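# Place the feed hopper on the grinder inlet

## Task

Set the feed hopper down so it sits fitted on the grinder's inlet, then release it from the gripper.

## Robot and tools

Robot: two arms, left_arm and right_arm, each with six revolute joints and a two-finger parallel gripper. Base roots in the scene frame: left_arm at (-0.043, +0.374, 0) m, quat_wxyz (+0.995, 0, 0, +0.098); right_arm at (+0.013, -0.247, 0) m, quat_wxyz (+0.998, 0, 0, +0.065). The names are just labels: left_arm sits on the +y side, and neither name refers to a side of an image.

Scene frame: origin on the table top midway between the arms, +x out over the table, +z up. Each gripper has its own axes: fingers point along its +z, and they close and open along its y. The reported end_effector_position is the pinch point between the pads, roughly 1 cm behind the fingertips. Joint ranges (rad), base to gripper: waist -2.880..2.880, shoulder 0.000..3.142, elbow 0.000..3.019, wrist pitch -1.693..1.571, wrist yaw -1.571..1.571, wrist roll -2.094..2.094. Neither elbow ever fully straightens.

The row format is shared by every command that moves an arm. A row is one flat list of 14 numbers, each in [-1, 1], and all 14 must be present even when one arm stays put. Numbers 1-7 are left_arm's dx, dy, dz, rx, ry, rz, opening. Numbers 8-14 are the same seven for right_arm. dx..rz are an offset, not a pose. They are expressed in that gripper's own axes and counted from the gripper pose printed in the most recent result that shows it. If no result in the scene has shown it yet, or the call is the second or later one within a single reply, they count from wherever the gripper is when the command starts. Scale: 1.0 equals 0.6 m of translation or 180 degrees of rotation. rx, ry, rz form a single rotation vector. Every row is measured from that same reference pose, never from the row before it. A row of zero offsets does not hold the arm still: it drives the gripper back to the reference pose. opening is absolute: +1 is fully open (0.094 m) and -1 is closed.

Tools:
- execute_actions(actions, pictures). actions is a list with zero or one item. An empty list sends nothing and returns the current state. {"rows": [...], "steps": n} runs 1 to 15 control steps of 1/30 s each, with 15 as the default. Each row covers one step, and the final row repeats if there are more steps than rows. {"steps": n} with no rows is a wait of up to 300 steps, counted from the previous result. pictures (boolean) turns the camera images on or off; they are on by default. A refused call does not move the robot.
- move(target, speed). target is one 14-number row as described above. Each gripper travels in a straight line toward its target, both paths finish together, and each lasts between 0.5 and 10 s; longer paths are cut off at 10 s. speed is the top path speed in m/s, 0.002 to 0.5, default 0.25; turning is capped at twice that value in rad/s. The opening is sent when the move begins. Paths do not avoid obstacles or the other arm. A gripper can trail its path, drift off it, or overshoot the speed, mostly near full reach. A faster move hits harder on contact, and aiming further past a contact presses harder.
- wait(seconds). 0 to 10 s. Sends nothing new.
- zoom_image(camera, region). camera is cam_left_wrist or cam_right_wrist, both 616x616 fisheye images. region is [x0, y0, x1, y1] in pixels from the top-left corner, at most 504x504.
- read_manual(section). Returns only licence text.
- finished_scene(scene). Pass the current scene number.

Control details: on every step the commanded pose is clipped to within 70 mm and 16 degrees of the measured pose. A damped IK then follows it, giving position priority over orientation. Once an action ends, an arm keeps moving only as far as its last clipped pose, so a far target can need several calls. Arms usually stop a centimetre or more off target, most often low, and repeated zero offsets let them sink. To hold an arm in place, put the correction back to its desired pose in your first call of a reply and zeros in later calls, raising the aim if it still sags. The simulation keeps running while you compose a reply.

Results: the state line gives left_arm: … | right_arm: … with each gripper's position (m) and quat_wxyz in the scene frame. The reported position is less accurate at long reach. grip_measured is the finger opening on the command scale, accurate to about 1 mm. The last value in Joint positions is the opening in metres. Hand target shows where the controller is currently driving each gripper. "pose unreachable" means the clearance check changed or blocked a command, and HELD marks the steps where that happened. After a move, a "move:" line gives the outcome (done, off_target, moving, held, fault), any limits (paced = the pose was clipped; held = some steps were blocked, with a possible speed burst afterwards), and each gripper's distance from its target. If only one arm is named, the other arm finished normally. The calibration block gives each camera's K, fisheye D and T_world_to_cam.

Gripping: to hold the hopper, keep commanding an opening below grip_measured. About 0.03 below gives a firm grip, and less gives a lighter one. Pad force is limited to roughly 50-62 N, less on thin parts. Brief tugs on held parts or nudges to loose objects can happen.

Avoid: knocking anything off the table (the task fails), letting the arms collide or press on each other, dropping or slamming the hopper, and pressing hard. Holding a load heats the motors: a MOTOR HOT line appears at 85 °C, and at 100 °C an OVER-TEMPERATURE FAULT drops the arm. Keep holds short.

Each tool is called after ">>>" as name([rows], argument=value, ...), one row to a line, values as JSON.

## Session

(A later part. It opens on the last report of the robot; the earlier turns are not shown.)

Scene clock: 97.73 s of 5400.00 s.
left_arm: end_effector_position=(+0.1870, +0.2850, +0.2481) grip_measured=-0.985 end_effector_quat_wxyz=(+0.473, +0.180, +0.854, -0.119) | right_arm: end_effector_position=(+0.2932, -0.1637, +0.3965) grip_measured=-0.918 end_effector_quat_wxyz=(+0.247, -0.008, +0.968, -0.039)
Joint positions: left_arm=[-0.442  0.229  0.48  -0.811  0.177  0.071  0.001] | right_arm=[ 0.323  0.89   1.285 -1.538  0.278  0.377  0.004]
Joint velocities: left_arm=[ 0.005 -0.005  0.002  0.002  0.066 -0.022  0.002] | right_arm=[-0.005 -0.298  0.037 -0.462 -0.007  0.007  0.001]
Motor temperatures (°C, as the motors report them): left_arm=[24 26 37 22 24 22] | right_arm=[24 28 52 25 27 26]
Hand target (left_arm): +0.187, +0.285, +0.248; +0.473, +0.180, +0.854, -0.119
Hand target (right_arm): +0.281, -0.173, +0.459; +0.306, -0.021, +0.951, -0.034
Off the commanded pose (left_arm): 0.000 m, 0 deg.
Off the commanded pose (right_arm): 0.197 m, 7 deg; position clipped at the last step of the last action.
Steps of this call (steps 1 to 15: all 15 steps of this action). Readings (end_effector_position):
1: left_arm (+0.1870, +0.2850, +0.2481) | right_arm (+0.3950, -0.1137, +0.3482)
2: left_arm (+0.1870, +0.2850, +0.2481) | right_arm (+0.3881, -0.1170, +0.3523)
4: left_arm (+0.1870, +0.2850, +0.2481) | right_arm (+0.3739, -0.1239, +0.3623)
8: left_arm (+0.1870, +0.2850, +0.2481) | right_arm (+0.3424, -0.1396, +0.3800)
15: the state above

>>> execute_actions([
  {"rows":[[0,0,0,0,0,0,-1,-0.32,0.04,-0.39,0,-0.05,-0.005,-1]],"steps":15},
], pictures=false)

>>> execute_actions([
  {"rows":[[0,0,0,0,0,0,-1,-0.32,0.04,-0.39,0,-0.055,-0.005,-1]],"steps":15},
], pictures=false)

>>> execute_actions([
  {"rows":[[0,0,0,0,0,0,-1,-0.32,0.04,-0.39,0,-0.055,-0.005,-1]],"steps":15},
], pictures=false)

Scene clock: 99.27 s of 5400.00 s.
left_arm: end_effector_position=(+0.1870, +0.2850, +0.2481) grip_measured=-0.985 end_effector_quat_wxyz=(+0.473, +0.180, +0.854, -0.119) | right_arm: end_effector_position=(+0.3480, -0.1180, +0.4756) grip_measured=-0.918 end_effector_quat_wxyz=(+0.271, -0.010, +0.962, -0.044)
Joint positions: left_arm=[-0.442  0.229  0.48  -0.811  0.177  0.071  0.001] | right_arm=[ 0.399  1.121  1.633 -1.633  0.339  0.431  0.004]
Joint velocities: left_arm=[ 0.005 -0.005 -0.007 -0.007  0.022  0.007 -0.   ] | right_arm=[ 0.073  0.571  0.803 -0.335  0.051  0.11  -0.   ]
Motor temperatures (°C, as the motors report them): left_arm=[24 26 37 22 24 22] | right_arm=[24 28 53 25 28 26]
Hand target (left_arm): +0.187, +0.285, +0.248; +0.473, +0.180, +0.854, -0.119
Hand target (right_arm): +0.343, -0.121, +0.539; +0.326, -0.019, +0.944, -0.036
Off the commanded pose (left_arm): 0.000 m, 0 deg.
Off the commanded pose (right_arm): 0.215 m, 6 deg; position clipped at the last step of the last action.
Steps of this call (steps 1 to 31: nothing new was sent; steps 32 to 46: all 15 steps of this action). Readings (end_effector_position):
32: left_arm (+0.1870, +0.2850, +0.2481) | right_arm (+0.2831, -0.1700, +0.4089)
33: left_arm (+0.1870, +0.2850, +0.2481) | right_arm (+0.2855, -0.1690, +0.4115)
35: left_arm (+0.1870, +0.2850, +0.2481) | right_arm (+0.2939, -0.1626, +0.4195)
39: left_arm (+0.1870, +0.2850, +0.2481) | right_arm (+0.3149, -0.1452, +0.4403)
46: the state above

Scene clock: 99.77 s of 5400.00 s.
left_arm: end_effector_position=(+0.1870, +0.2850, +0.2481) grip_measured=-0.985 end_effector_quat_wxyz=(+0.473, +0.180, +0.854, -0.119) | right_arm: end_effector_position=(+0.4174, -0.0559, +0.5504) grip_measured=-0.919 end_effector_quat_wxyz=(+0.327, -0.012, +0.944, -0.037)
Joint positions: left_arm=[-0.442  0.229  0.48  -0.811  0.177  0.071  0.001] | right_arm=[ 0.467  1.385  2.041 -1.681  0.411  0.455  0.004]
Joint velocities: left_arm=[-0.005  0.005  0.002 -0.022  0.066 -0.007  0.   ] | right_arm=[ 0.073  0.327  0.564 -0.007  0.022 -0.037 -0.   ]
Motor temperatures (°C, as the motors report them): left_arm=[24 26 37 22 24 22] | right_arm=[24 28 53 25 28 26]
Hand target (left_arm): +0.187, +0.285, +0.248; +0.473, +0.180, +0.854, -0.119
Hand target (right_arm): +0.402, -0.065, +0.613; +0.387, -0.027, +0.921, -0.027
Off the commanded pose (left_arm): 0.000 m, 0 deg.
Off the commanded pose (right_arm): 0.224 m, 3 deg; position clipped at the last step of the last action.
joint sent to its limit (right arm) — the command would take joint 4 (wrist pitch) past its lower limit, so that joint was sent only as far as its limit.
Steps of this call (steps 1 to 15: all 15 steps of this action). Readings (end_effector_position):
1: left_arm (+0.1870, +0.2850, +0.2481) | right_arm (+0.3535, -0.1156, +0.4809)
2: left_arm (+0.1870, +0.2850, +0.2481) | right_arm (+0.3587, -0.1126, +0.4859)
4: left_arm (+0.1870, +0.2850, +0.2481) | right_arm (+0.3691, -0.1045, +0.4964)
8: left_arm (+0.1870, +0.2850, +0.2481) | right_arm (+0.3886, -0.0853, +0.5190)
15: the state above

Scene clock: 100.27 s of 5400.00 s.
left_arm: end_effector_position=(+0.1870, +0.2850, +0.2481) grip_measured=-0.985 end_effector_quat_wxyz=(+0.473, +0.180, +0.854, -0.119) | right_arm: end_effector_position=(+0.4754, +0.0136, +0.6132) grip_measured=-0.922 end_effector_quat_wxyz=(+0.408, -0.010, +0.913, -0.016)
Joint positions: left_arm=[-0.442  0.229  0.48  -0.811  0.177  0.071  0.001] | right_arm=[ 0.54   1.65   2.479 -1.691  0.499  0.46   0.004]
Joint velocities: left_arm=[-0.015 -0.015  0.002 -0.017 -0.051 -0.095  0.   ] | right_arm=[ 0.112  0.376  0.554 -0.002  0.081 -0.037 -0.001]
Motor temperatures (°C, as the motors report them): left_arm=[24 26 37 22 24 22] | right_arm=[24 28 53 25 28 26]
Hand target (left_arm): +0.187, +0.285, +0.248; +0.473, +0.180, +0.854, -0.119
Hand target (right_arm): +0.452, -0.001, +0.673; +0.466, -0.032, +0.884, -0.010
Off the commanded pose (left_arm): 0.000 m, 0 deg.
Off the commanded pose (right_arm): 0.244 m, 3 deg; position clipped at the last step of the last action.
joint sent to its limit (right arm) — the command would take joint 4 (wrist pitch) past its lower limit, so that joint was sent only as far as its limit.
Steps of this call (steps 1 to 15: all 15 steps of this action). Readings (end_effector_position):
1: left_arm (+0.1870, +0.2850, +0.2481) | right_arm (+0.4216, -0.0539, +0.5549)
2: left_arm (+0.1870, +0.2850, +0.2481) | right_arm (+0.4262, -0.0508, +0.5600)
4: left_arm (+0.1870, +0.2850, +0.2481) | right_arm (+0.4362, -0.0414, +0.5714)
8: left_arm (+0.1870, +0.2850, +0.2481) | right_arm (+0.4538, -0.0193, +0.5932)
15: the state above

>>> execute_actions(actions=[])

Scene clock: 101.10 s of 5400.00 s.
left_arm: end_effector_position=(+0.1870, +0.2850, +0.2481) grip_measured=-0.985 end_effector_quat_wxyz=(+0.473, +0.180, +0.854, -0.119) | right_arm: end_effector_position=(+0.4820, +0.0239, +0.6106) grip_measured=-0.922 end_effector_quat_wxyz=(+0.409, -0.015, +0.912, -0.016)
Joint positions: left_arm=[-0.442  0.229  0.48  -0.811  0.177  0.071  0.001] | right_arm=[ 0.548  1.681  2.511 -1.692  0.503  0.457  0.004]
Joint velocities: left_arm=[-0.005 -0.005  0.002 -0.007 -0.037 -0.022  0.   ] | right_arm=[ 0.005 -0.005  0.022 -0.017 -0.007  0.007  0.   ]
Motor temperatures (°C, as the motors report them): left_arm=[24 26 37 22 24 22] | right_arm=[24 28 53 25 28 26]
Hand target (left_arm): +0.187, +0.285, +0.248; +0.473, +0.180, +0.854, -0.119
Hand target (right_arm): +0.452, -0.001, +0.673; +0.466, -0.032, +0.884, -0.010
Off the commanded pose (left_arm): 0.000 m, 0 deg.
Off the commanded pose (right_arm): 0.249 m, 3 deg; position clipped at the last step of the last action.
Steps of this call (steps 1 to 25: nothing new was sent). Readings (end_effector_position):
1: left_arm (+0.1870, +0.2850, +0.2481) | right_arm (+0.4777, +0.0169, +0.6141)
2: left_arm (+0.1870, +0.2850, +0.2481) | right_arm (+0.4791, +0.0195, +0.6143)
4: left_arm (+0.1870, +0.2850, +0.2481) | right_arm (+0.4807, +0.0228, +0.6123)
8: left_arm (+0.1870, +0.2850, +0.2481) | right_arm (+0.4820, +0.0242, +0.6101)
25: the state above
camera_calibration (this result's frames):
cam_left_wrist: T_world_to_cam=[[-0.418401, -0.906821, 0.0511579, 0.32226], [-0.847496, 0.369532, -0.381047, 0.150511], [0.326637, -0.202786, -0.923139, 0.353145], [0, 0, 0, 1]] pos_world=[0.147041, 0.308226, 0.366868]
cam_right_wrist: T_world_to_cam=[[0.00980169, -0.999249, 0.0374886, -0.00375498], [-0.978016, -0.0173895, -0.207803, 0.603656], [0.208299, -0.0346277, -0.977452, 0.621342], [0, 0, 0, 1]] pos_world=[0.460998, 0.0282608, 0.732914]

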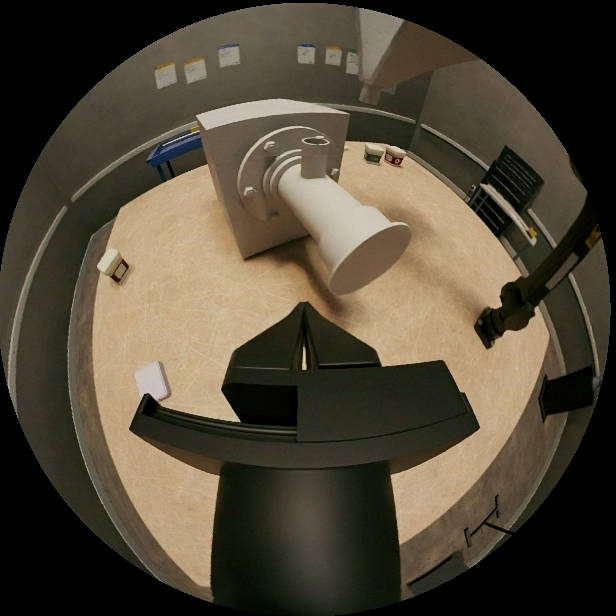

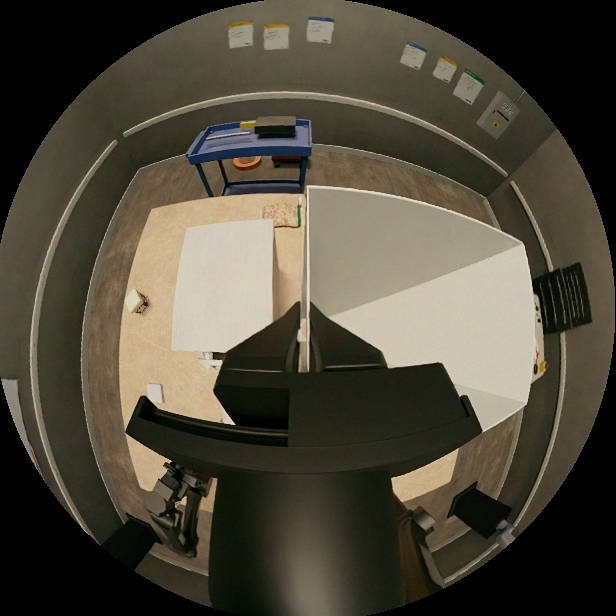

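>>> execute_actions([
  {"rows":[[0,0,0,0,0,0,-1,-0.037,-0.033,-0.111,-0.011,-0.041,-0.012,-1],[0,0,0,0,0,0,-1,-0.033,-0.02,-0.117,-0.015,-0.041,-0.015,-1],[0,0,0,0,0,0,-1,-0.028,-0.008,-0.124,-0.019,-0.041,-0.019,-1],[0,0,0,0,0,0,-1,-0.024,0.005,-0.13,-0.024,-0.041,-0.023,-1],[0,0,0,0,0,0,-1,-0.019,0.018,-0.136,-0.028,-0.042,-0.027,-1],[0,0,0,0,0,0,-1,-0.014,0.03,-0.143,-0.032,-0.042,-0.03,-1],[0,0,0,0,0,0,-1,-0.008,0.042,-0.15,-0.036,-0.042,-0.034,-1],[0,0,0,0,0,0,-1,-0.003,0.054,-0.156,-0.04,-0.042,-0.038,-1],[0,0,0,0,0,0,-1,0.003,0.066,-0.163,-0.044,-0.042,-0.041,-1],[0,0,0,0,0,0,-1,0.008,0.078,-0.17,-0.048,-0.043,-0.045,-1],[0,0,0,0,0,0,-1,0.014,0.089,-0.177,-0.053,-0.043,-0.049,-1],[0,0,0,0,0,0,-1,0.02,0.10,-0.185,-0.057,-0.043,-0.052,-1]],"steps":15},
], pictures=false)

>>> execute_actions([
  {"steps":8},
])

Scene clock: 104.73 s of 5400.00 s.
left_arm: end_effector_position=(+0.1870, +0.2850, +0.2481) grip_measured=-0.985 end_effector_quat_wxyz=(+0.473, +0.180, +0.854, -0.119) | right_arm: end_effector_position=(+0.4130, +0.1042, +0.6104) grip_measured=-0.922 end_effector_quat_wxyz=(+0.406, -0.111, +0.907, +0.020)
Joint positions: left_arm=[-0.442  0.229  0.48  -0.811  0.177  0.071  0.001] | right_arm=[ 0.748  1.653  2.476 -1.692  0.503  0.447  0.004]
Joint velocities: left_arm=[-0.005 -0.015  0.012 -0.002  0.022  0.037 -0.   ] | right_arm=[ 0.552 -0.015  0.007 -0.012 -0.007 -0.037 -0.   ]
Motor temperatures (°C, as the motors report them): left_arm=[24 26 37 22 24 22] | right_arm=[24 28 53 25 28 26]
Hand target (left_arm): +0.187, +0.285, +0.248; +0.473, +0.180, +0.854, -0.119
Hand target (right_arm): +0.389, +0.081, +0.667; +0.461, -0.124, +0.878, +0.033
Off the commanded pose (left_arm): 0.000 m, 0 deg.
Off the commanded pose (right_arm): 0.069 m, 8 deg.
Steps of this call (steps 1 to 90: nothing new was sent; then 0.13 s passed at rest; steps 91 to 105: all 15 steps of this action). Readings (end_effector_position):
91: left_arm (+0.1870, +0.2850, +0.2481) | right_arm (+0.4818, +0.0238, +0.6109)
92: left_arm (+0.1870, +0.2850, +0.2481) | right_arm (+0.4812, +0.0245, +0.6111)
94: left_arm (+0.1870, +0.2850, +0.2481) | right_arm (+0.4781, +0.0275, +0.6118)
98: left_arm (+0.1870, +0.2850, +0.2481) | right_arm (+0.4614, +0.0456, +0.6109)
105: the state above

Scene clock: 105.00 s of 5400.00 s.
left_arm: end_effector_position=(+0.1870, +0.2850, +0.2481) grip_measured=-0.985 end_effector_quat_wxyz=(+0.473, +0.180, +0.854, -0.119) | right_arm: end_effector_position=(+0.3989, +0.1195, +0.6106) grip_measured=-0.922 end_effector_quat_wxyz=(+0.406, -0.128, +0.904, +0.027)
Joint positions: left_arm=[-0.442  0.229  0.48  -0.811  0.177  0.071  0.001] | right_arm=[ 0.788  1.653  2.476 -1.692  0.506  0.448  0.004]
Joint velocities: left_arm=[-0.005  0.005 -0.012 -0.007 -0.066 -0.037 -0.   ] | right_arm=[-0.063 -0.005  0.017  0.007  0.095  0.081 -0.001]
Motor temperatures (°C, as the motors report them): left_arm=[24 26 37 22 24 22] | right_arm=[24 28 53 25 28 26]
Hand target (left_arm): +0.187, +0.285, +0.248; +0.473, +0.180, +0.854, -0.119
Hand target (right_arm): +0.389, +0.081, +0.667; +0.461, -0.124, +0.878, +0.033
Off the commanded pose (left_arm): 0.000 m, 0 deg.
Off the commanded pose (right_arm): 0.072 m, 7 deg.
Steps of this call (steps 1 to 8: nothing new was sent). Readings (end_effector_position):
1: left_arm (+0.1870, +0.2850, +0.2481) | right_arm (+0.4070, +0.1109, +0.6104)
2: left_arm (+0.1870, +0.2850, +0.2481) | right_arm (+0.4022, +0.1162, +0.6102)
4: left_arm (+0.1870, +0.2850, +0.2481) | right_arm (+0.3973, +0.1216, +0.6101)
8: the state above
camera_calibration (this result's frames):
cam_left_wrist: T_world_to_cam=[[-0.418401, -0.906821, 0.0511579, 0.32226], [-0.847496, 0.369532, -0.381047, 0.150511], [0.326637, -0.202786, -0.923139, 0.353145], [0, 0, 0, 1]] pos_world=[0.147041, 0.308226, 0.366868]
cam_right_wrist: T_world_to_cam=[[0.250187, -0.966865, 0.0507824, -0.0152982], [-0.945286, -0.255273, -0.203151, 0.536604], [0.209383, 0.00282188, -0.97783, 0.63727], [0, 0, 0, 1]] pos_world=[0.377638, 0.120391, 0.73293]

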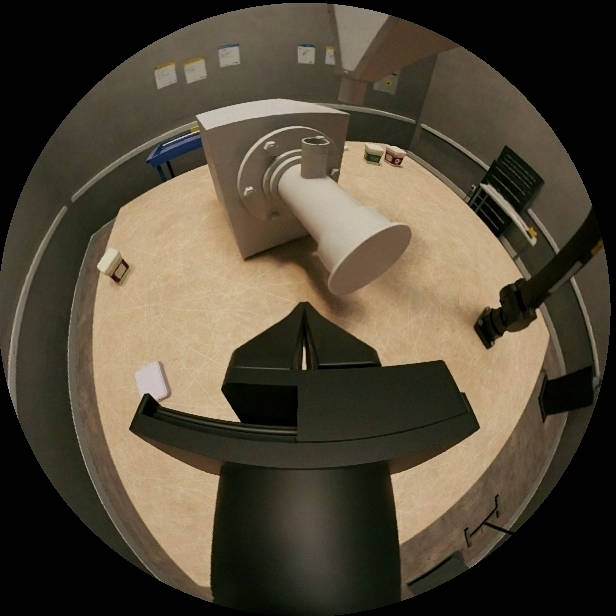

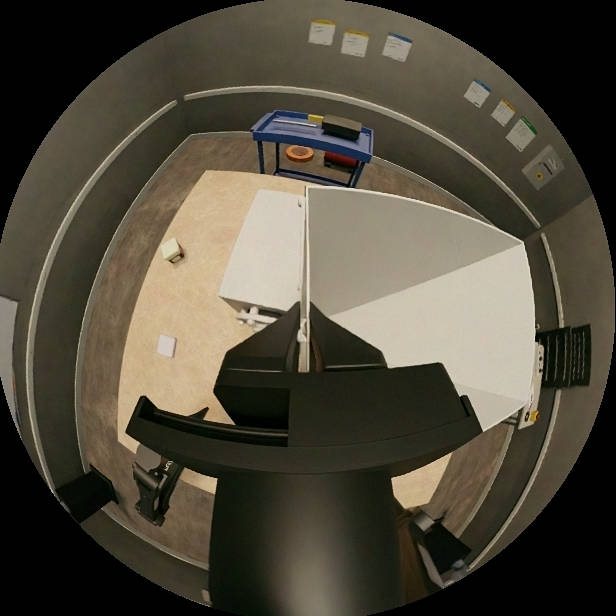

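>>> execute_actions([
  {"rows":[[0,0,0,0,0,0,-1,-0.042,-0.045,-0.10,-0.007,-0.04,-0.008,-1],[0,0,0,0,0,0,-1,-0.037,-0.033,-0.106,-0.011,-0.04,-0.012,-1],[0,0,0,0,0,0,-1,-0.033,-0.02,-0.112,-0.015,-0.04,-0.015,-1],[0,0,0,0,0,0,-1,-0.028,-0.008,-0.119,-0.019,-0.04,-0.019,-1],[0,0,0,0,0,0,-1,-0.026,-0.001,-0.122,-0.021,-0.04,-0.021,-1],[0,0,0,0,0,0,-1,-0.024,0.005,-0.125,-0.024,-0.04,-0.023,-1],[0,0,0,0,0,0,-1,-0.021,0.012,-0.128,-0.026,-0.04,-0.025,-1],[0,0,0,0,0,0,-1,-0.019,0.018,-0.131,-0.028,-0.041,-0.027,-1],[0,0,0,0,0,0,-1,-0.016,0.024,-0.135,-0.03,-0.041,-0.028,-1],[0,0,0,0,0,0,-1,-0.014,0.03,-0.138,-0.032,-0.041,-0.03,-1],[0,0,0,0,0,0,-1,-0.011,0.036,-0.141,-0.034,-0.041,-0.032,-1],[0,0,0,0,0,0,-1,-0.008,0.042,-0.145,-0.036,-0.041,-0.034,-1],[0,0,0,0,0,0,-1,-0.006,0.048,-0.148,-0.038,-0.041,-0.036,-1],[0,0,0,0,0,0,-1,-0.003,0.054,-0.151,-0.04,-0.041,-0.038,-1]],"steps":15},
], pictures=false)

>>> execute_actions([
  {"steps":15},
])

>>> zoom_image(camera="cam_left_wrist", region=[260,60,380,180])

Scene clock: 108.27 s of 5400.00 s.
left_arm: end_effector_position=(+0.1870, +0.2850, +0.2481) grip_measured=-0.985 end_effector_quat_wxyz=(+0.473, +0.180, +0.854, -0.119) | right_arm: end_effector_position=(+0.3464, +0.1625, +0.6150) grip_measured=-0.922 end_effector_quat_wxyz=(+0.407, -0.186, +0.893, +0.055)
Joint positions: left_arm=[-0.442  0.229  0.48  -0.811  0.177  0.071  0.001] | right_arm=[ 0.918  1.645  2.476 -1.692  0.509  0.446  0.004]
Joint velocities: left_arm=[-0.005 -0.024 -0.007 -0.007  0.022 -0.022  0.   ] | right_arm=[ 0.327 -0.005  0.012  0.007 -0.007  0.022  0.   ]
Motor temperatures (°C, as the motors report them): left_arm=[24 26 37 22 24 22] | right_arm=[24 29 51 25 29 26]
Hand target (left_arm): +0.187, +0.285, +0.248; +0.473, +0.180, +0.854, -0.119
Hand target (right_arm): +0.326, +0.134, +0.666; +0.454, -0.203, +0.865, +0.067
Off the commanded pose (left_arm): 0.000 m, 0 deg.
Off the commanded pose (right_arm): 0.065 m, 7 deg.
Steps of this call (steps 1 to 83: nothing new was sent; steps 84 to 98: all 15 steps of this action). Readings (end_effector_position):
84: left_arm (+0.1870, +0.2850, +0.2481) | right_arm (+0.4020, +0.1160, +0.6109)
85: left_arm (+0.1870, +0.2850, +0.2481) | right_arm (+0.4016, +0.1162, +0.6111)
87: left_arm (+0.1870, +0.2850, +0.2481) | right_arm (+0.3992, +0.1182, +0.6115)
91: left_arm (+0.1870, +0.2850, +0.2481) | right_arm (+0.3847, +0.1302, +0.6135)
98: the state above

Scene clock: 108.77 s of 5400.00 s.
left_arm: end_effector_position=(+0.1870, +0.2850, +0.2481) grip_measured=-0.985 end_effector_quat_wxyz=(+0.473, +0.180, +0.854, -0.119) | right_arm: end_effector_position=(+0.3356, +0.1711, +0.6150) grip_measured=-0.922 end_effector_quat_wxyz=(+0.406, -0.197, +0.890, +0.061)
Joint positions: left_arm=[-0.442  0.229  0.48  -0.811  0.177  0.071  0.001] | right_arm=[ 0.944  1.645  2.476 -1.692  0.508  0.446  0.004]
Joint velocities: left_arm=[-0.015  0.005  0.002 -0.007 -0.007  0.007 -0.   ] | right_arm=[-0.005 -0.024 -0.007  0.002  0.022  0.007  0.001]
Motor temperatures (°C, as the motors report them): left_arm=[24 26 37 22 24 22] | right_arm=[24 29 51 25 29 26]
Hand target (left_arm): +0.187, +0.285, +0.248; +0.473, +0.180, +0.854, -0.119
Hand target (right_arm): +0.326, +0.134, +0.666; +0.454, -0.203, +0.865, +0.067
Off the commanded pose (left_arm): 0.000 m, 0 deg.
Off the commanded pose (right_arm): 0.066 m, 7 deg.
Steps of this call (steps 1 to 15: nothing new was sent). Readings (end_effector_position):
1: left_arm (+0.1870, +0.2850, +0.2481) | right_arm (+0.3422, +0.1659, +0.6149)
2: left_arm (+0.1870, +0.2850, +0.2481) | right_arm (+0.3387, +0.1688, +0.6148)
4: left_arm (+0.1870, +0.2850, +0.2481) | right_arm (+0.3353, +0.1715, +0.6147)
8: left_arm (+0.1870, +0.2850, +0.2481) | right_arm (+0.3355, +0.1712, +0.6149)
15: the state above
camera_calibration (this result's frames):
cam_left_wrist: T_world_to_cam=[[-0.418401, -0.906821, 0.0511579, 0.32226], [-0.847496, 0.369532, -0.381047, 0.150511], [0.326637, -0.202786, -0.923139, 0.353145], [0, 0, 0, 1]] pos_world=[0.147041, 0.308226, 0.366868]
cam_right_wrist: T_world_to_cam=[[0.396668, -0.9167, 0.0481134, -0.00584365], [-0.893094, -0.397509, -0.210642, 0.50223], [0.212221, 0.040585, -0.976379, 0.646337], [0, 0, 0, 1]] pos_world=[0.31369, 0.168052, 0.737141]

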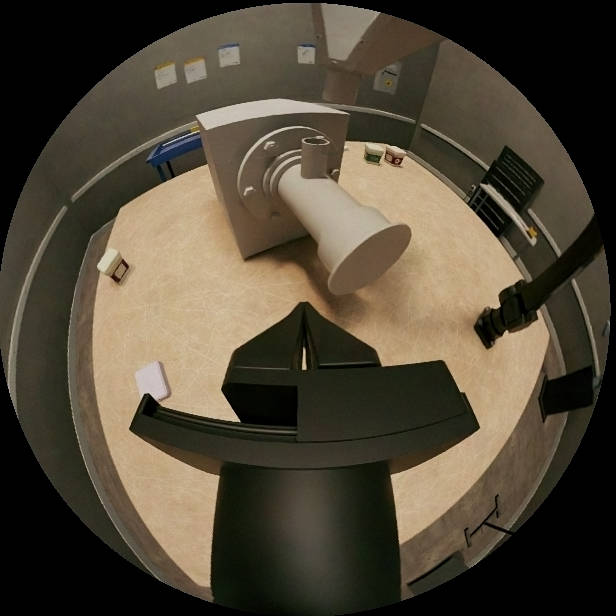

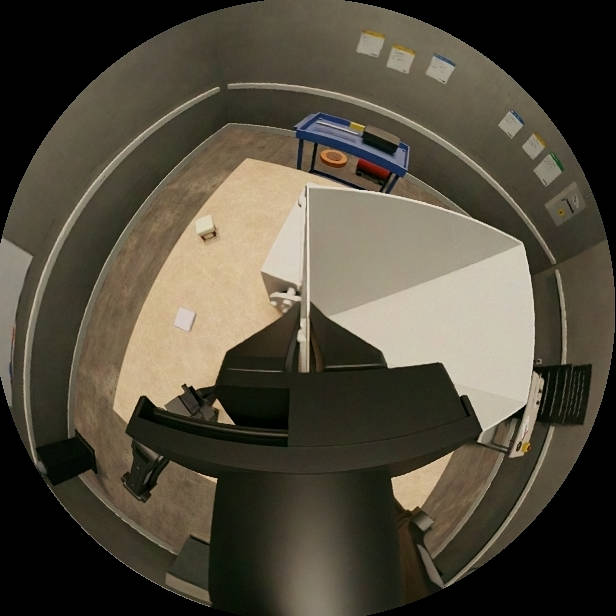

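Region (260, 60, 380, 180) of cam_left_wrist's 616x616 image, scaled by 4.200, with more detail than that image has.

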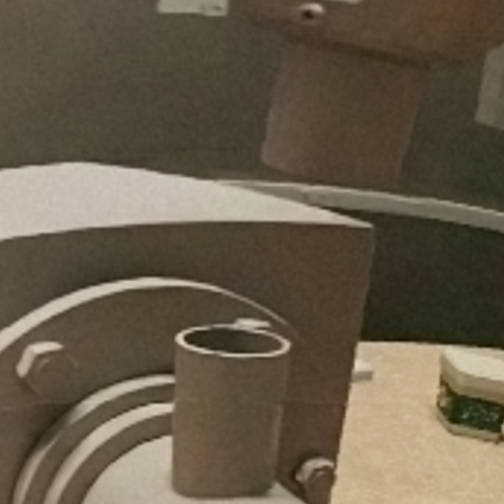

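>>> execute_actions([
  {"rows":[[0,0,0,0,0,0,-1,-0.035,-0.05,-0.076,0.001,-0.032,-0.008,-1],[0,0,0,0,0,0,-1,-0.034,-0.045,-0.067,0.002,-0.03,-0.009,-1],[0,0,0,0,0,0,-1,-0.033,-0.04,-0.059,0.003,-0.028,-0.011,-1],[0,0,0,0,0,0,-1,-0.032,-0.0355,-0.051,0.004,-0.026,-0.012,-1],[0,0,0,0,0,0,-1,-0.0315,-0.031,-0.0425,0.005,-0.024,-0.013,-1],[0,0,0,0,0,0,-1,-0.031,-0.026,-0.034,0.006,-0.022,-0.014,-1],[0,0,0,0,0,0,-1,-0.03,-0.021,-0.026,0.007,-0.02,-0.015,-1]],"steps":15},
])

>>> zoom_image(camera="cam_left_wrist", region=[260,60,380,180])

Scene clock: 112.57 s of 5400.00 s.
left_arm: end_effector_position=(+0.1870, +0.2850, +0.2481) grip_measured=-0.985 end_effector_quat_wxyz=(+0.473, +0.180, +0.854, -0.119) | right_arm: end_effector_position=(+0.3439, +0.1841, +0.5986) grip_measured=-0.922 end_effector_quat_wxyz=(+0.398, -0.201, +0.894, +0.047)
Joint positions: left_arm=[-0.442  0.229  0.48  -0.811  0.177  0.071  0.001] | right_arm=[ 0.944  1.678  2.476 -1.692  0.516  0.446  0.004]
Joint velocities: left_arm=[-0.005  0.005 -0.022 -0.002 -0.11  -0.066 -0.   ] | right_arm=[-0.005  0.112 -0.017  0.002  0.007 -0.037 -0.001]
Motor temperatures (°C, as the motors report them): left_arm=[24 26 37 22 24 22] | right_arm=[24 29 50 25 29 26]
Hand target (left_arm): +0.187, +0.285, +0.248; +0.473, +0.180, +0.854, -0.119
Hand target (right_arm): +0.339, +0.160, +0.638; +0.437, -0.210, +0.873, +0.047
Off the commanded pose (left_arm): 0.000 m, 0 deg.
Off the commanded pose (right_arm): 0.047 m, 5 deg.
Steps of this call (steps 1 to 90: nothing new was sent; then 0.30 s passed at rest; steps 91 to 105: all 15 steps of this action). Readings (end_effector_position):
91: left_arm (+0.1870, +0.2850, +0.2481) | right_arm (+0.3357, +0.1710, +0.6150)
92: left_arm (+0.1870, +0.2850, +0.2481) | right_arm (+0.3358, +0.1709, +0.6151)
94: left_arm (+0.1870, +0.2850, +0.2481) | right_arm (+0.3360, +0.1707, +0.6152)
98: left_arm (+0.1870, +0.2850, +0.2481) | right_arm (+0.3376, +0.1728, +0.6125)
105: the state above
camera_calibration (this result's frames):
cam_left_wrist: T_world_to_cam=[[-0.418401, -0.906821, 0.0511579, 0.32226], [-0.847496, 0.369532, -0.381047, 0.150511], [0.326637, -0.202786, -0.923139, 0.353145], [0, 0, 0, 1]] pos_world=[0.147041, 0.308226, 0.366868]
cam_right_wrist: T_world_to_cam=[[0.392847, -0.916684, 0.0732238, -0.010177], [-0.897161, -0.399527, -0.188362, 0.499836], [0.201924, 0.00830412, -0.979366, 0.639362], [0, 0, 0, 1]] pos_world=[0.323329, 0.185059, 0.721065]

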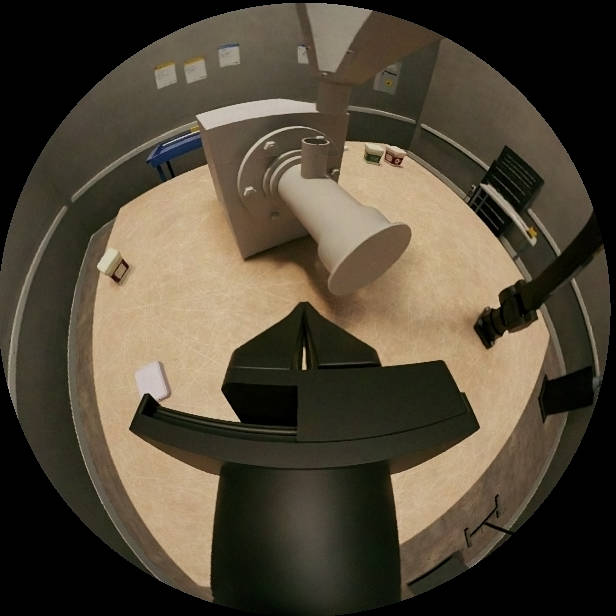

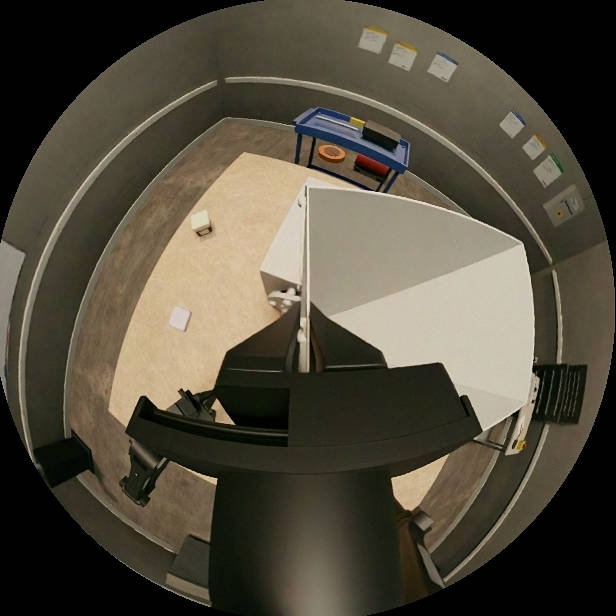

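Region (260, 60, 380, 180) of cam_left_wrist's 616x616 image, scaled by 4.200, with more detail than that image has.

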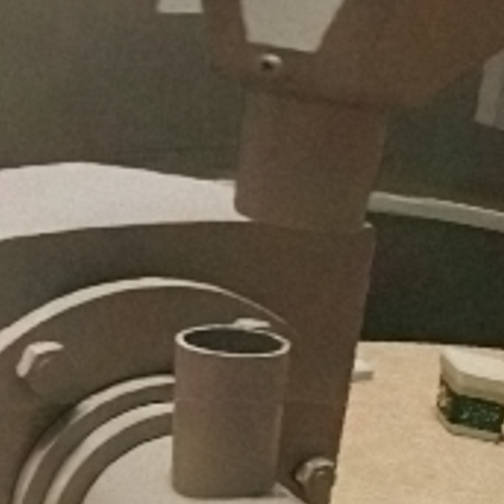

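>>> execute_actions([
  {"rows":[[0,0,0,0,0,0,-1,-0.0315,-0.035,-0.055,0.003,-0.026,-0.010,-1],[0,0,0,0,0,0,-1,-0.031,-0.032,-0.050,0.003,-0.0245,-0.0105,-1],[0,0,0,0,0,0,-1,-0.0305,-0.029,-0.045,0.004,-0.023,-0.011,-1],[0,0,0,0,0,0,-1,-0.03,-0.026,-0.039,0.0045,-0.022,-0.012,-1],[0,0,0,0,0,0,-1,-0.0295,-0.023,-0.034,0.005,-0.021,-0.013,-1],[0,0,0,0,0,0,-1,-0.029,-0.02,-0.029,0.006,-0.0195,-0.0135,-1],[0,0,0,0,0,0,-1,-0.0285,-0.017,-0.024,0.0065,-0.018,-0.014,-1],[0,0,0,0,0,0,-1,-0.028,-0.014,-0.0185,0.007,-0.017,-0.015,-1]],"steps":15},
], pictures=false)

>>> execute_actions([
  {"steps":10},
])

>>> zoom_image(camera="cam_left_wrist", region=[260,60,380,180])

Scene clock: 115.27 s of 5400.00 s.
left_arm: end_effector_position=(+0.1870, +0.2850, +0.2481) grip_measured=-0.985 end_effector_quat_wxyz=(+0.473, +0.180, +0.854, -0.119) | right_arm: end_effector_position=(+0.3542, +0.2019, +0.5751) grip_measured=-0.922 end_effector_quat_wxyz=(+0.386, -0.208, +0.898, +0.030)
Joint positions: left_arm=[-0.442  0.229  0.48  -0.811  0.177  0.071  0.001] | right_arm=[ 0.944  1.724  2.476 -1.692  0.52   0.446  0.004]
Joint velocities: left_arm=[-0.005 -0.015 -0.012  0.007 -0.037 -0.081  0.001] | right_arm=[-0.005  0.093 -0.007  0.017  0.007 -0.051 -0.   ]
Motor temperatures (°C, as the motors report them): left_arm=[24 26 37 22 24 22] | right_arm=[24 29 49 25 30 26]
Hand target (left_arm): +0.187, +0.285, +0.248; +0.473, +0.180, +0.854, -0.119
Hand target (right_arm): +0.348, +0.178, +0.617; +0.425, -0.215, +0.879, +0.032
Off the commanded pose (left_arm): 0.000 m, 0 deg.
Off the commanded pose (right_arm): 0.050 m, 5 deg.
Steps of this call (steps 1 to 66: nothing new was sent; steps 67 to 81: all 15 steps of this action). Readings (end_effector_position):
67: left_arm (+0.1870, +0.2850, +0.2481) | right_arm (+0.3459, +0.1875, +0.5943)
68: left_arm (+0.1870, +0.2850, +0.2481) | right_arm (+0.3459, +0.1875, +0.5943)
70: left_arm (+0.1870, +0.2850, +0.2481) | right_arm (+0.3461, +0.1877, +0.5939)
74: left_arm (+0.1870, +0.2850, +0.2481) | right_arm (+0.3479, +0.1904, +0.5903)
81: the state above

Scene clock: 115.60 s of 5400.00 s.
left_arm: end_effector_position=(+0.1870, +0.2850, +0.2481) grip_measured=-0.985 end_effector_quat_wxyz=(+0.473, +0.180, +0.854, -0.119) | right_arm: end_effector_position=(+0.3559, +0.2050, +0.5707) grip_measured=-0.922 end_effector_quat_wxyz=(+0.383, -0.209, +0.899, +0.027)
Joint positions: left_arm=[-0.442  0.229  0.48  -0.811  0.177  0.071  0.001] | right_arm=[ 0.944  1.732  2.476 -1.692  0.52   0.446  0.004]
Joint velocities: left_arm=[-0.005 -0.005 -0.002  0.012 -0.007 -0.037 -0.   ] | right_arm=[ 0.024 -0.005 -0.012 -0.007  0.051  0.007 -0.001]
Motor temperatures (°C, as the motors report them): left_arm=[24 26 37 22 24 22] | right_arm=[24 29 49 25 30 26]
Hand target (left_arm): +0.187, +0.285, +0.248; +0.473, +0.180, +0.854, -0.119
Hand target (right_arm): +0.348, +0.178, +0.617; +0.425, -0.215, +0.879, +0.033
Off the commanded pose (left_arm): 0.000 m, 0 deg.
Off the commanded pose (right_arm): 0.055 m, 5 deg.
Steps of this call (steps 1 to 10: nothing new was sent). Readings (end_effector_position):
1: left_arm (+0.1870, +0.2850, +0.2481) | right_arm (+0.3549, +0.2030, +0.5734)
2: left_arm (+0.1870, +0.2850, +0.2481) | right_arm (+0.3554, +0.2039, +0.5722)
4: left_arm (+0.1870, +0.2850, +0.2481) | right_arm (+0.3559, +0.2050, +0.5707)
8: left_arm (+0.1870, +0.2850, +0.2481) | right_arm (+0.3559, +0.2050, +0.5707)
10: the state above
camera_calibration (this result's frames):
cam_left_wrist: T_world_to_cam=[[-0.418401, -0.906821, 0.0511579, 0.32226], [-0.847496, 0.369532, -0.381047, 0.150511], [0.326637, -0.202786, -0.923139, 0.353145], [0, 0, 0, 1]] pos_world=[0.147041, 0.308226, 0.366868]
cam_right_wrist: T_world_to_cam=[[0.392806, -0.91319, 0.108571, -0.0145674], [-0.901926, -0.405602, -0.148381, 0.493786], [0.179537, -0.039638, -0.982952, 0.629307], [0, 0, 0, 1]] pos_world=[0.338096, 0.211922, 0.693429]

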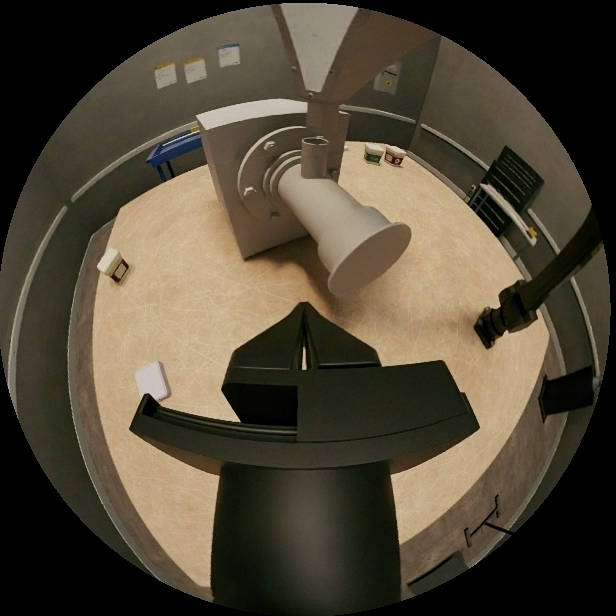

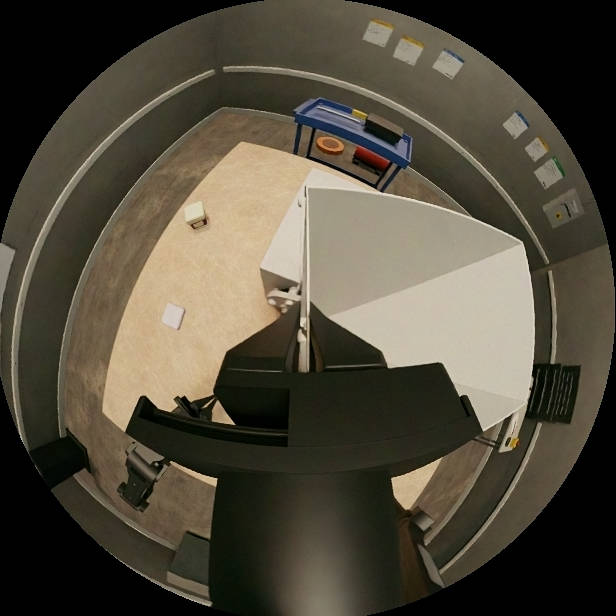

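Region (260, 60, 380, 180) of cam_left_wrist's 616x616 image, scaled by 4.200, with more detail than that image has.

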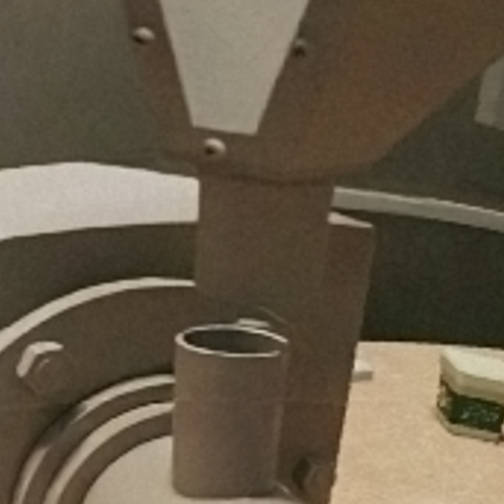

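>>> execute_actions([
  {"rows":[[0,0,0,0,0,0,-1,-0.03,-0.044,-0.073,-0.003,-0.03,-0.002,-1],[0,0,0,0,0,0,-1,-0.03,-0.044,-0.073,-0.005,-0.03,0,-1],[0,0,0,0,0,0,-1,-0.03,-0.044,-0.073,-0.007,-0.03,0.002,-1],[0,0,0,0,0,0,-1,-0.03,-0.044,-0.073,-0.009,-0.03,0.004,-1],[0,0,0,0,0,0,-1,-0.03,-0.044,-0.073,-0.011,-0.03,0.006,-1]],"steps":15},
])

>>> zoom_image(camera="cam_left_wrist", region=[260,60,380,180])

Scene clock: 118.20 s of 5400.00 s.
left_arm: end_effector_position=(+0.1870, +0.2850, +0.2481) grip_measured=-0.985 end_effector_quat_wxyz=(+0.473, +0.180, +0.854, -0.119) | right_arm: end_effector_position=(+0.3511, +0.2060, +0.5584) grip_measured=-0.922 end_effector_quat_wxyz=(+0.366, -0.210, +0.906, +0.032)
Joint positions: left_arm=[-0.442  0.229  0.48  -0.811  0.177  0.071  0.001] | right_arm=[ 0.944  1.716  2.429 -1.687  0.488  0.466  0.004]
Joint velocities: left_arm=[ 0.005 -0.015  0.007 -0.002 -0.007 -0.066 -0.001] | right_arm=[ 0.005 -0.024  0.002  0.012 -0.022 -0.007  0.001]
Motor temperatures (°C, as the motors report them): left_arm=[24 26 37 22 24 22] | right_arm=[24 29 48 25 30 26]
Hand target (left_arm): +0.187, +0.285, +0.248; +0.473, +0.180, +0.854, -0.119
Hand target (right_arm): +0.345, +0.176, +0.614; +0.420, -0.204, +0.883, +0.054
Off the commanded pose (left_arm): 0.000 m, 0 deg.
Off the commanded pose (right_arm): 0.065 m, 7 deg.
Steps of this call (steps 1 to 63: nothing new was sent; steps 64 to 78: all 15 steps of this action). Readings (end_effector_position):
64: left_arm (+0.1870, +0.2850, +0.2481) | right_arm (+0.3559, +0.2052, +0.5699)
65: left_arm (+0.1870, +0.2850, +0.2481) | right_arm (+0.3554, +0.2051, +0.5693)
67: left_arm (+0.1870, +0.2850, +0.2481) | right_arm (+0.3541, +0.2056, +0.5658)
71: left_arm (+0.1870, +0.2850, +0.2481) | right_arm (+0.3514, +0.2067, +0.5582)
78: the state above
camera_calibration (this result's frames):
cam_left_wrist: T_world_to_cam=[[-0.418401, -0.906821, 0.0511579, 0.32226], [-0.847496, 0.369532, -0.381047, 0.150511], [0.326637, -0.202786, -0.923139, 0.353145], [0, 0, 0, 1]] pos_world=[0.147041, 0.308226, 0.366868]
cam_right_wrist: T_world_to_cam=[[0.400318, -0.911825, 0.0912138, -0.00360348], [-0.905457, -0.408904, -0.113775, 0.470681], [0.141041, -0.037044, -0.98931, 0.634636], [0, 0, 0, 1]] pos_world=[0.338115, 0.212687, 0.681733]

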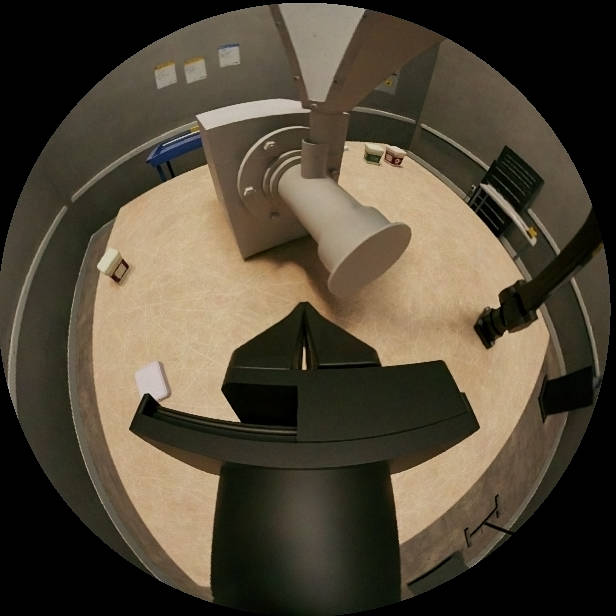

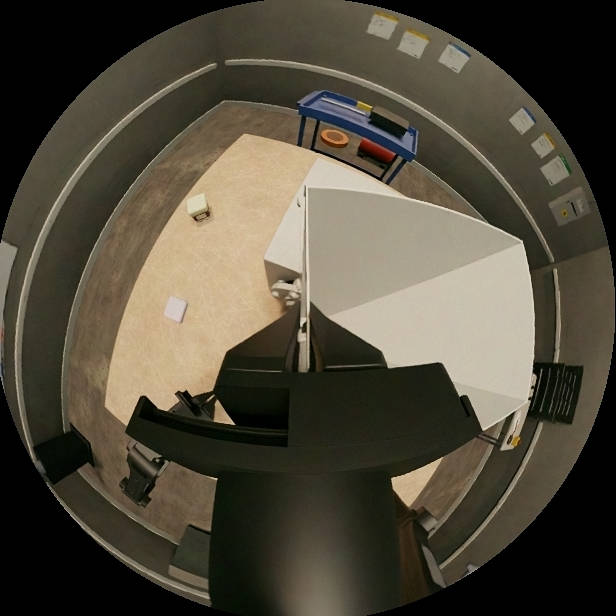

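Region (260, 60, 380, 180) of cam_left_wrist's 616x616 image, scaled by 4.200, with more detail than that image has.

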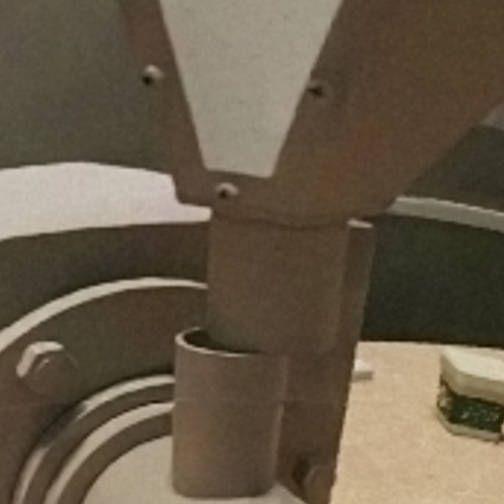

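>>> execute_actions([
  {"rows":[[0,0,0,0,0,0,-1,-0.32,0.04,-0.39,-0.008,-0.05,0.014,-1]],"steps":3},
], pictures=false)

>>> execute_actions([
  {"steps":15},
])

>>> zoom_image(camera="cam_left_wrist", region=[260,60,380,180])

Scene clock: 119.70 s of 5400.00 s.
left_arm: end_effector_position=(+0.1870, +0.2850, +0.2481) grip_measured=-0.985 end_effector_quat_wxyz=(+0.473, +0.180, +0.854, -0.119) | right_arm: end_effector_position=(+0.3571, +0.2151, +0.5695) grip_measured=-0.922 end_effector_quat_wxyz=(+0.382, -0.192, +0.903, +0.041)
Joint positions: left_arm=[-0.442  0.229  0.48  -0.811  0.177  0.071  0.001] | right_arm=[ 0.949  1.756  2.506 -1.691  0.513  0.49   0.004]
Joint velocities: left_arm=[ 0.015 -0.005  0.007 -0.017  0.022 -0.066  0.   ] | right_arm=[ 0.093  0.581  1.082 -0.002  0.374  0.198  0.   ]
Motor temperatures (°C, as the motors report them): left_arm=[24 26 37 22 24 22] | right_arm=[24 29 48 25 30 26]
Hand target (left_arm): +0.187, +0.285, +0.248; +0.473, +0.180, +0.854, -0.119
Hand target (right_arm): +0.341, +0.212, +0.633; +0.442, -0.192, +0.873, +0.080
Off the commanded pose (left_arm): 0.000 m, 0 deg.
Off the commanded pose (right_arm): 0.292 m, 7 deg; position clipped at the last step of the last action.
Steps of this call (steps 1 to 42: nothing new was sent; steps 43 to 45: all 3 steps of this action). Readings (end_effector_position):
43: left_arm (+0.1870, +0.2850, +0.2481) | right_arm (+0.3521, +0.2069, +0.5602)
44: left_arm (+0.1870, +0.2850, +0.2481) | right_arm (+0.3548, +0.2102, +0.5645)
45: the state above

Scene clock: 120.20 s of 5400.00 s.
left_arm: end_effector_position=(+0.1870, +0.2850, +0.2481) grip_measured=-0.985 end_effector_quat_wxyz=(+0.473, +0.180, +0.854, -0.119) | right_arm: end_effector_position=(+0.3549, +0.2406, +0.5673) grip_measured=-0.922 end_effector_quat_wxyz=(+0.387, -0.191, +0.900, +0.053)
Joint positions: left_arm=[-0.442  0.229  0.48  -0.811  0.177  0.071  0.001] | right_arm=[ 0.974  1.815  2.579 -1.69   0.519  0.51   0.004]
Joint velocities: left_arm=[-0.015 -0.005 -0.007  0.002 -0.066 -0.081  0.001] | right_arm=[-0.005  0.005  0.012 -0.007  0.022  0.037 -0.   ]
Motor temperatures (°C, as the motors report them): left_arm=[24 26 37 22 24 22] | right_arm=[24 29 48 25 30 26]
Hand target (left_arm): +0.187, +0.285, +0.248; +0.473, +0.180, +0.854, -0.119
Hand target (right_arm): +0.341, +0.212, +0.633; +0.442, -0.192, +0.873, +0.079
Off the commanded pose (left_arm): 0.000 m, 0 deg.
Off the commanded pose (right_arm): 0.293 m, 6 deg; position clipped at the last step of the last action.
Steps of this call (steps 1 to 15: nothing new was sent). Readings (end_effector_position):
1: left_arm (+0.1870, +0.2850, +0.2481) | right_arm (+0.3589, +0.2199, +0.5741)
2: left_arm (+0.1870, +0.2850, +0.2481) | right_arm (+0.3592, +0.2239, +0.5768)
4: left_arm (+0.1870, +0.2850, +0.2481) | right_arm (+0.3580, +0.2299, +0.5763)
8: left_arm (+0.1870, +0.2850, +0.2481) | right_arm (+0.3550, +0.2378, +0.5702)
15: the state above
camera_calibration (this result's frames):
cam_left_wrist: T_world_to_cam=[[-0.418401, -0.906821, 0.0511579, 0.32226], [-0.847496, 0.369532, -0.381047, 0.150511], [0.326637, -0.202786, -0.923139, 0.353145], [0, 0, 0, 1]] pos_world=[0.147041, 0.308226, 0.366868]
cam_right_wrist: T_world_to_cam=[[0.380572, -0.923435, 0.0493321, 0.0591739], [-0.908099, -0.383264, -0.168717, 0.515117], [0.174707, 0.0194106, -0.984429, 0.615835], [0, 0, 0, 1]] pos_world=[0.337666, 0.240115, 0.690236]

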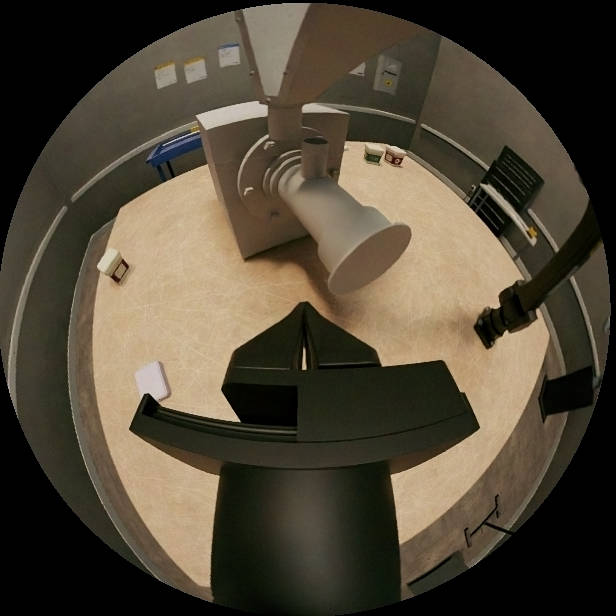

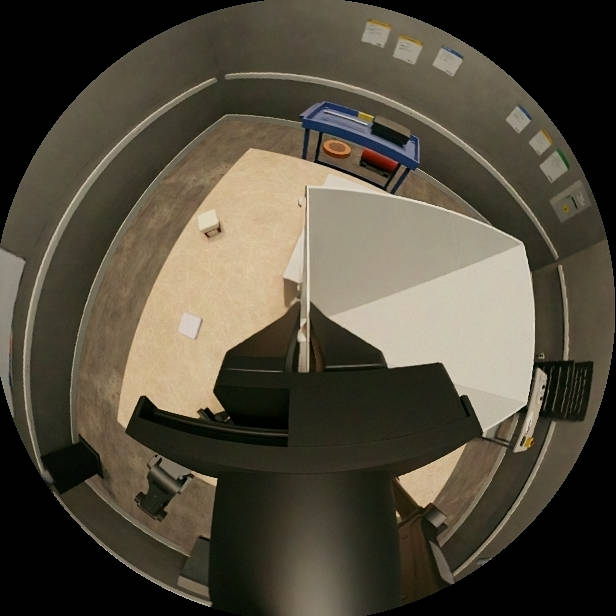

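Region (260, 60, 380, 180) of cam_left_wrist's 616x616 image, scaled by 4.200, with more detail than that image has.

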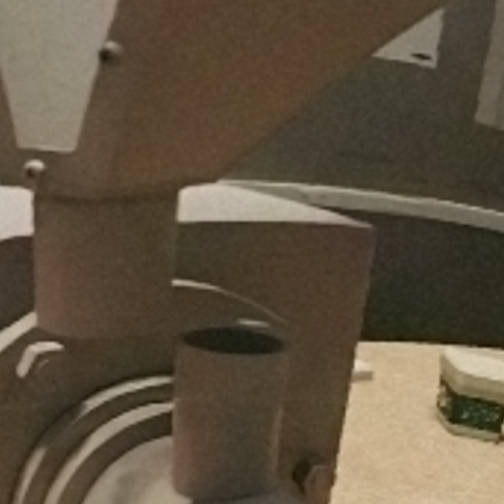

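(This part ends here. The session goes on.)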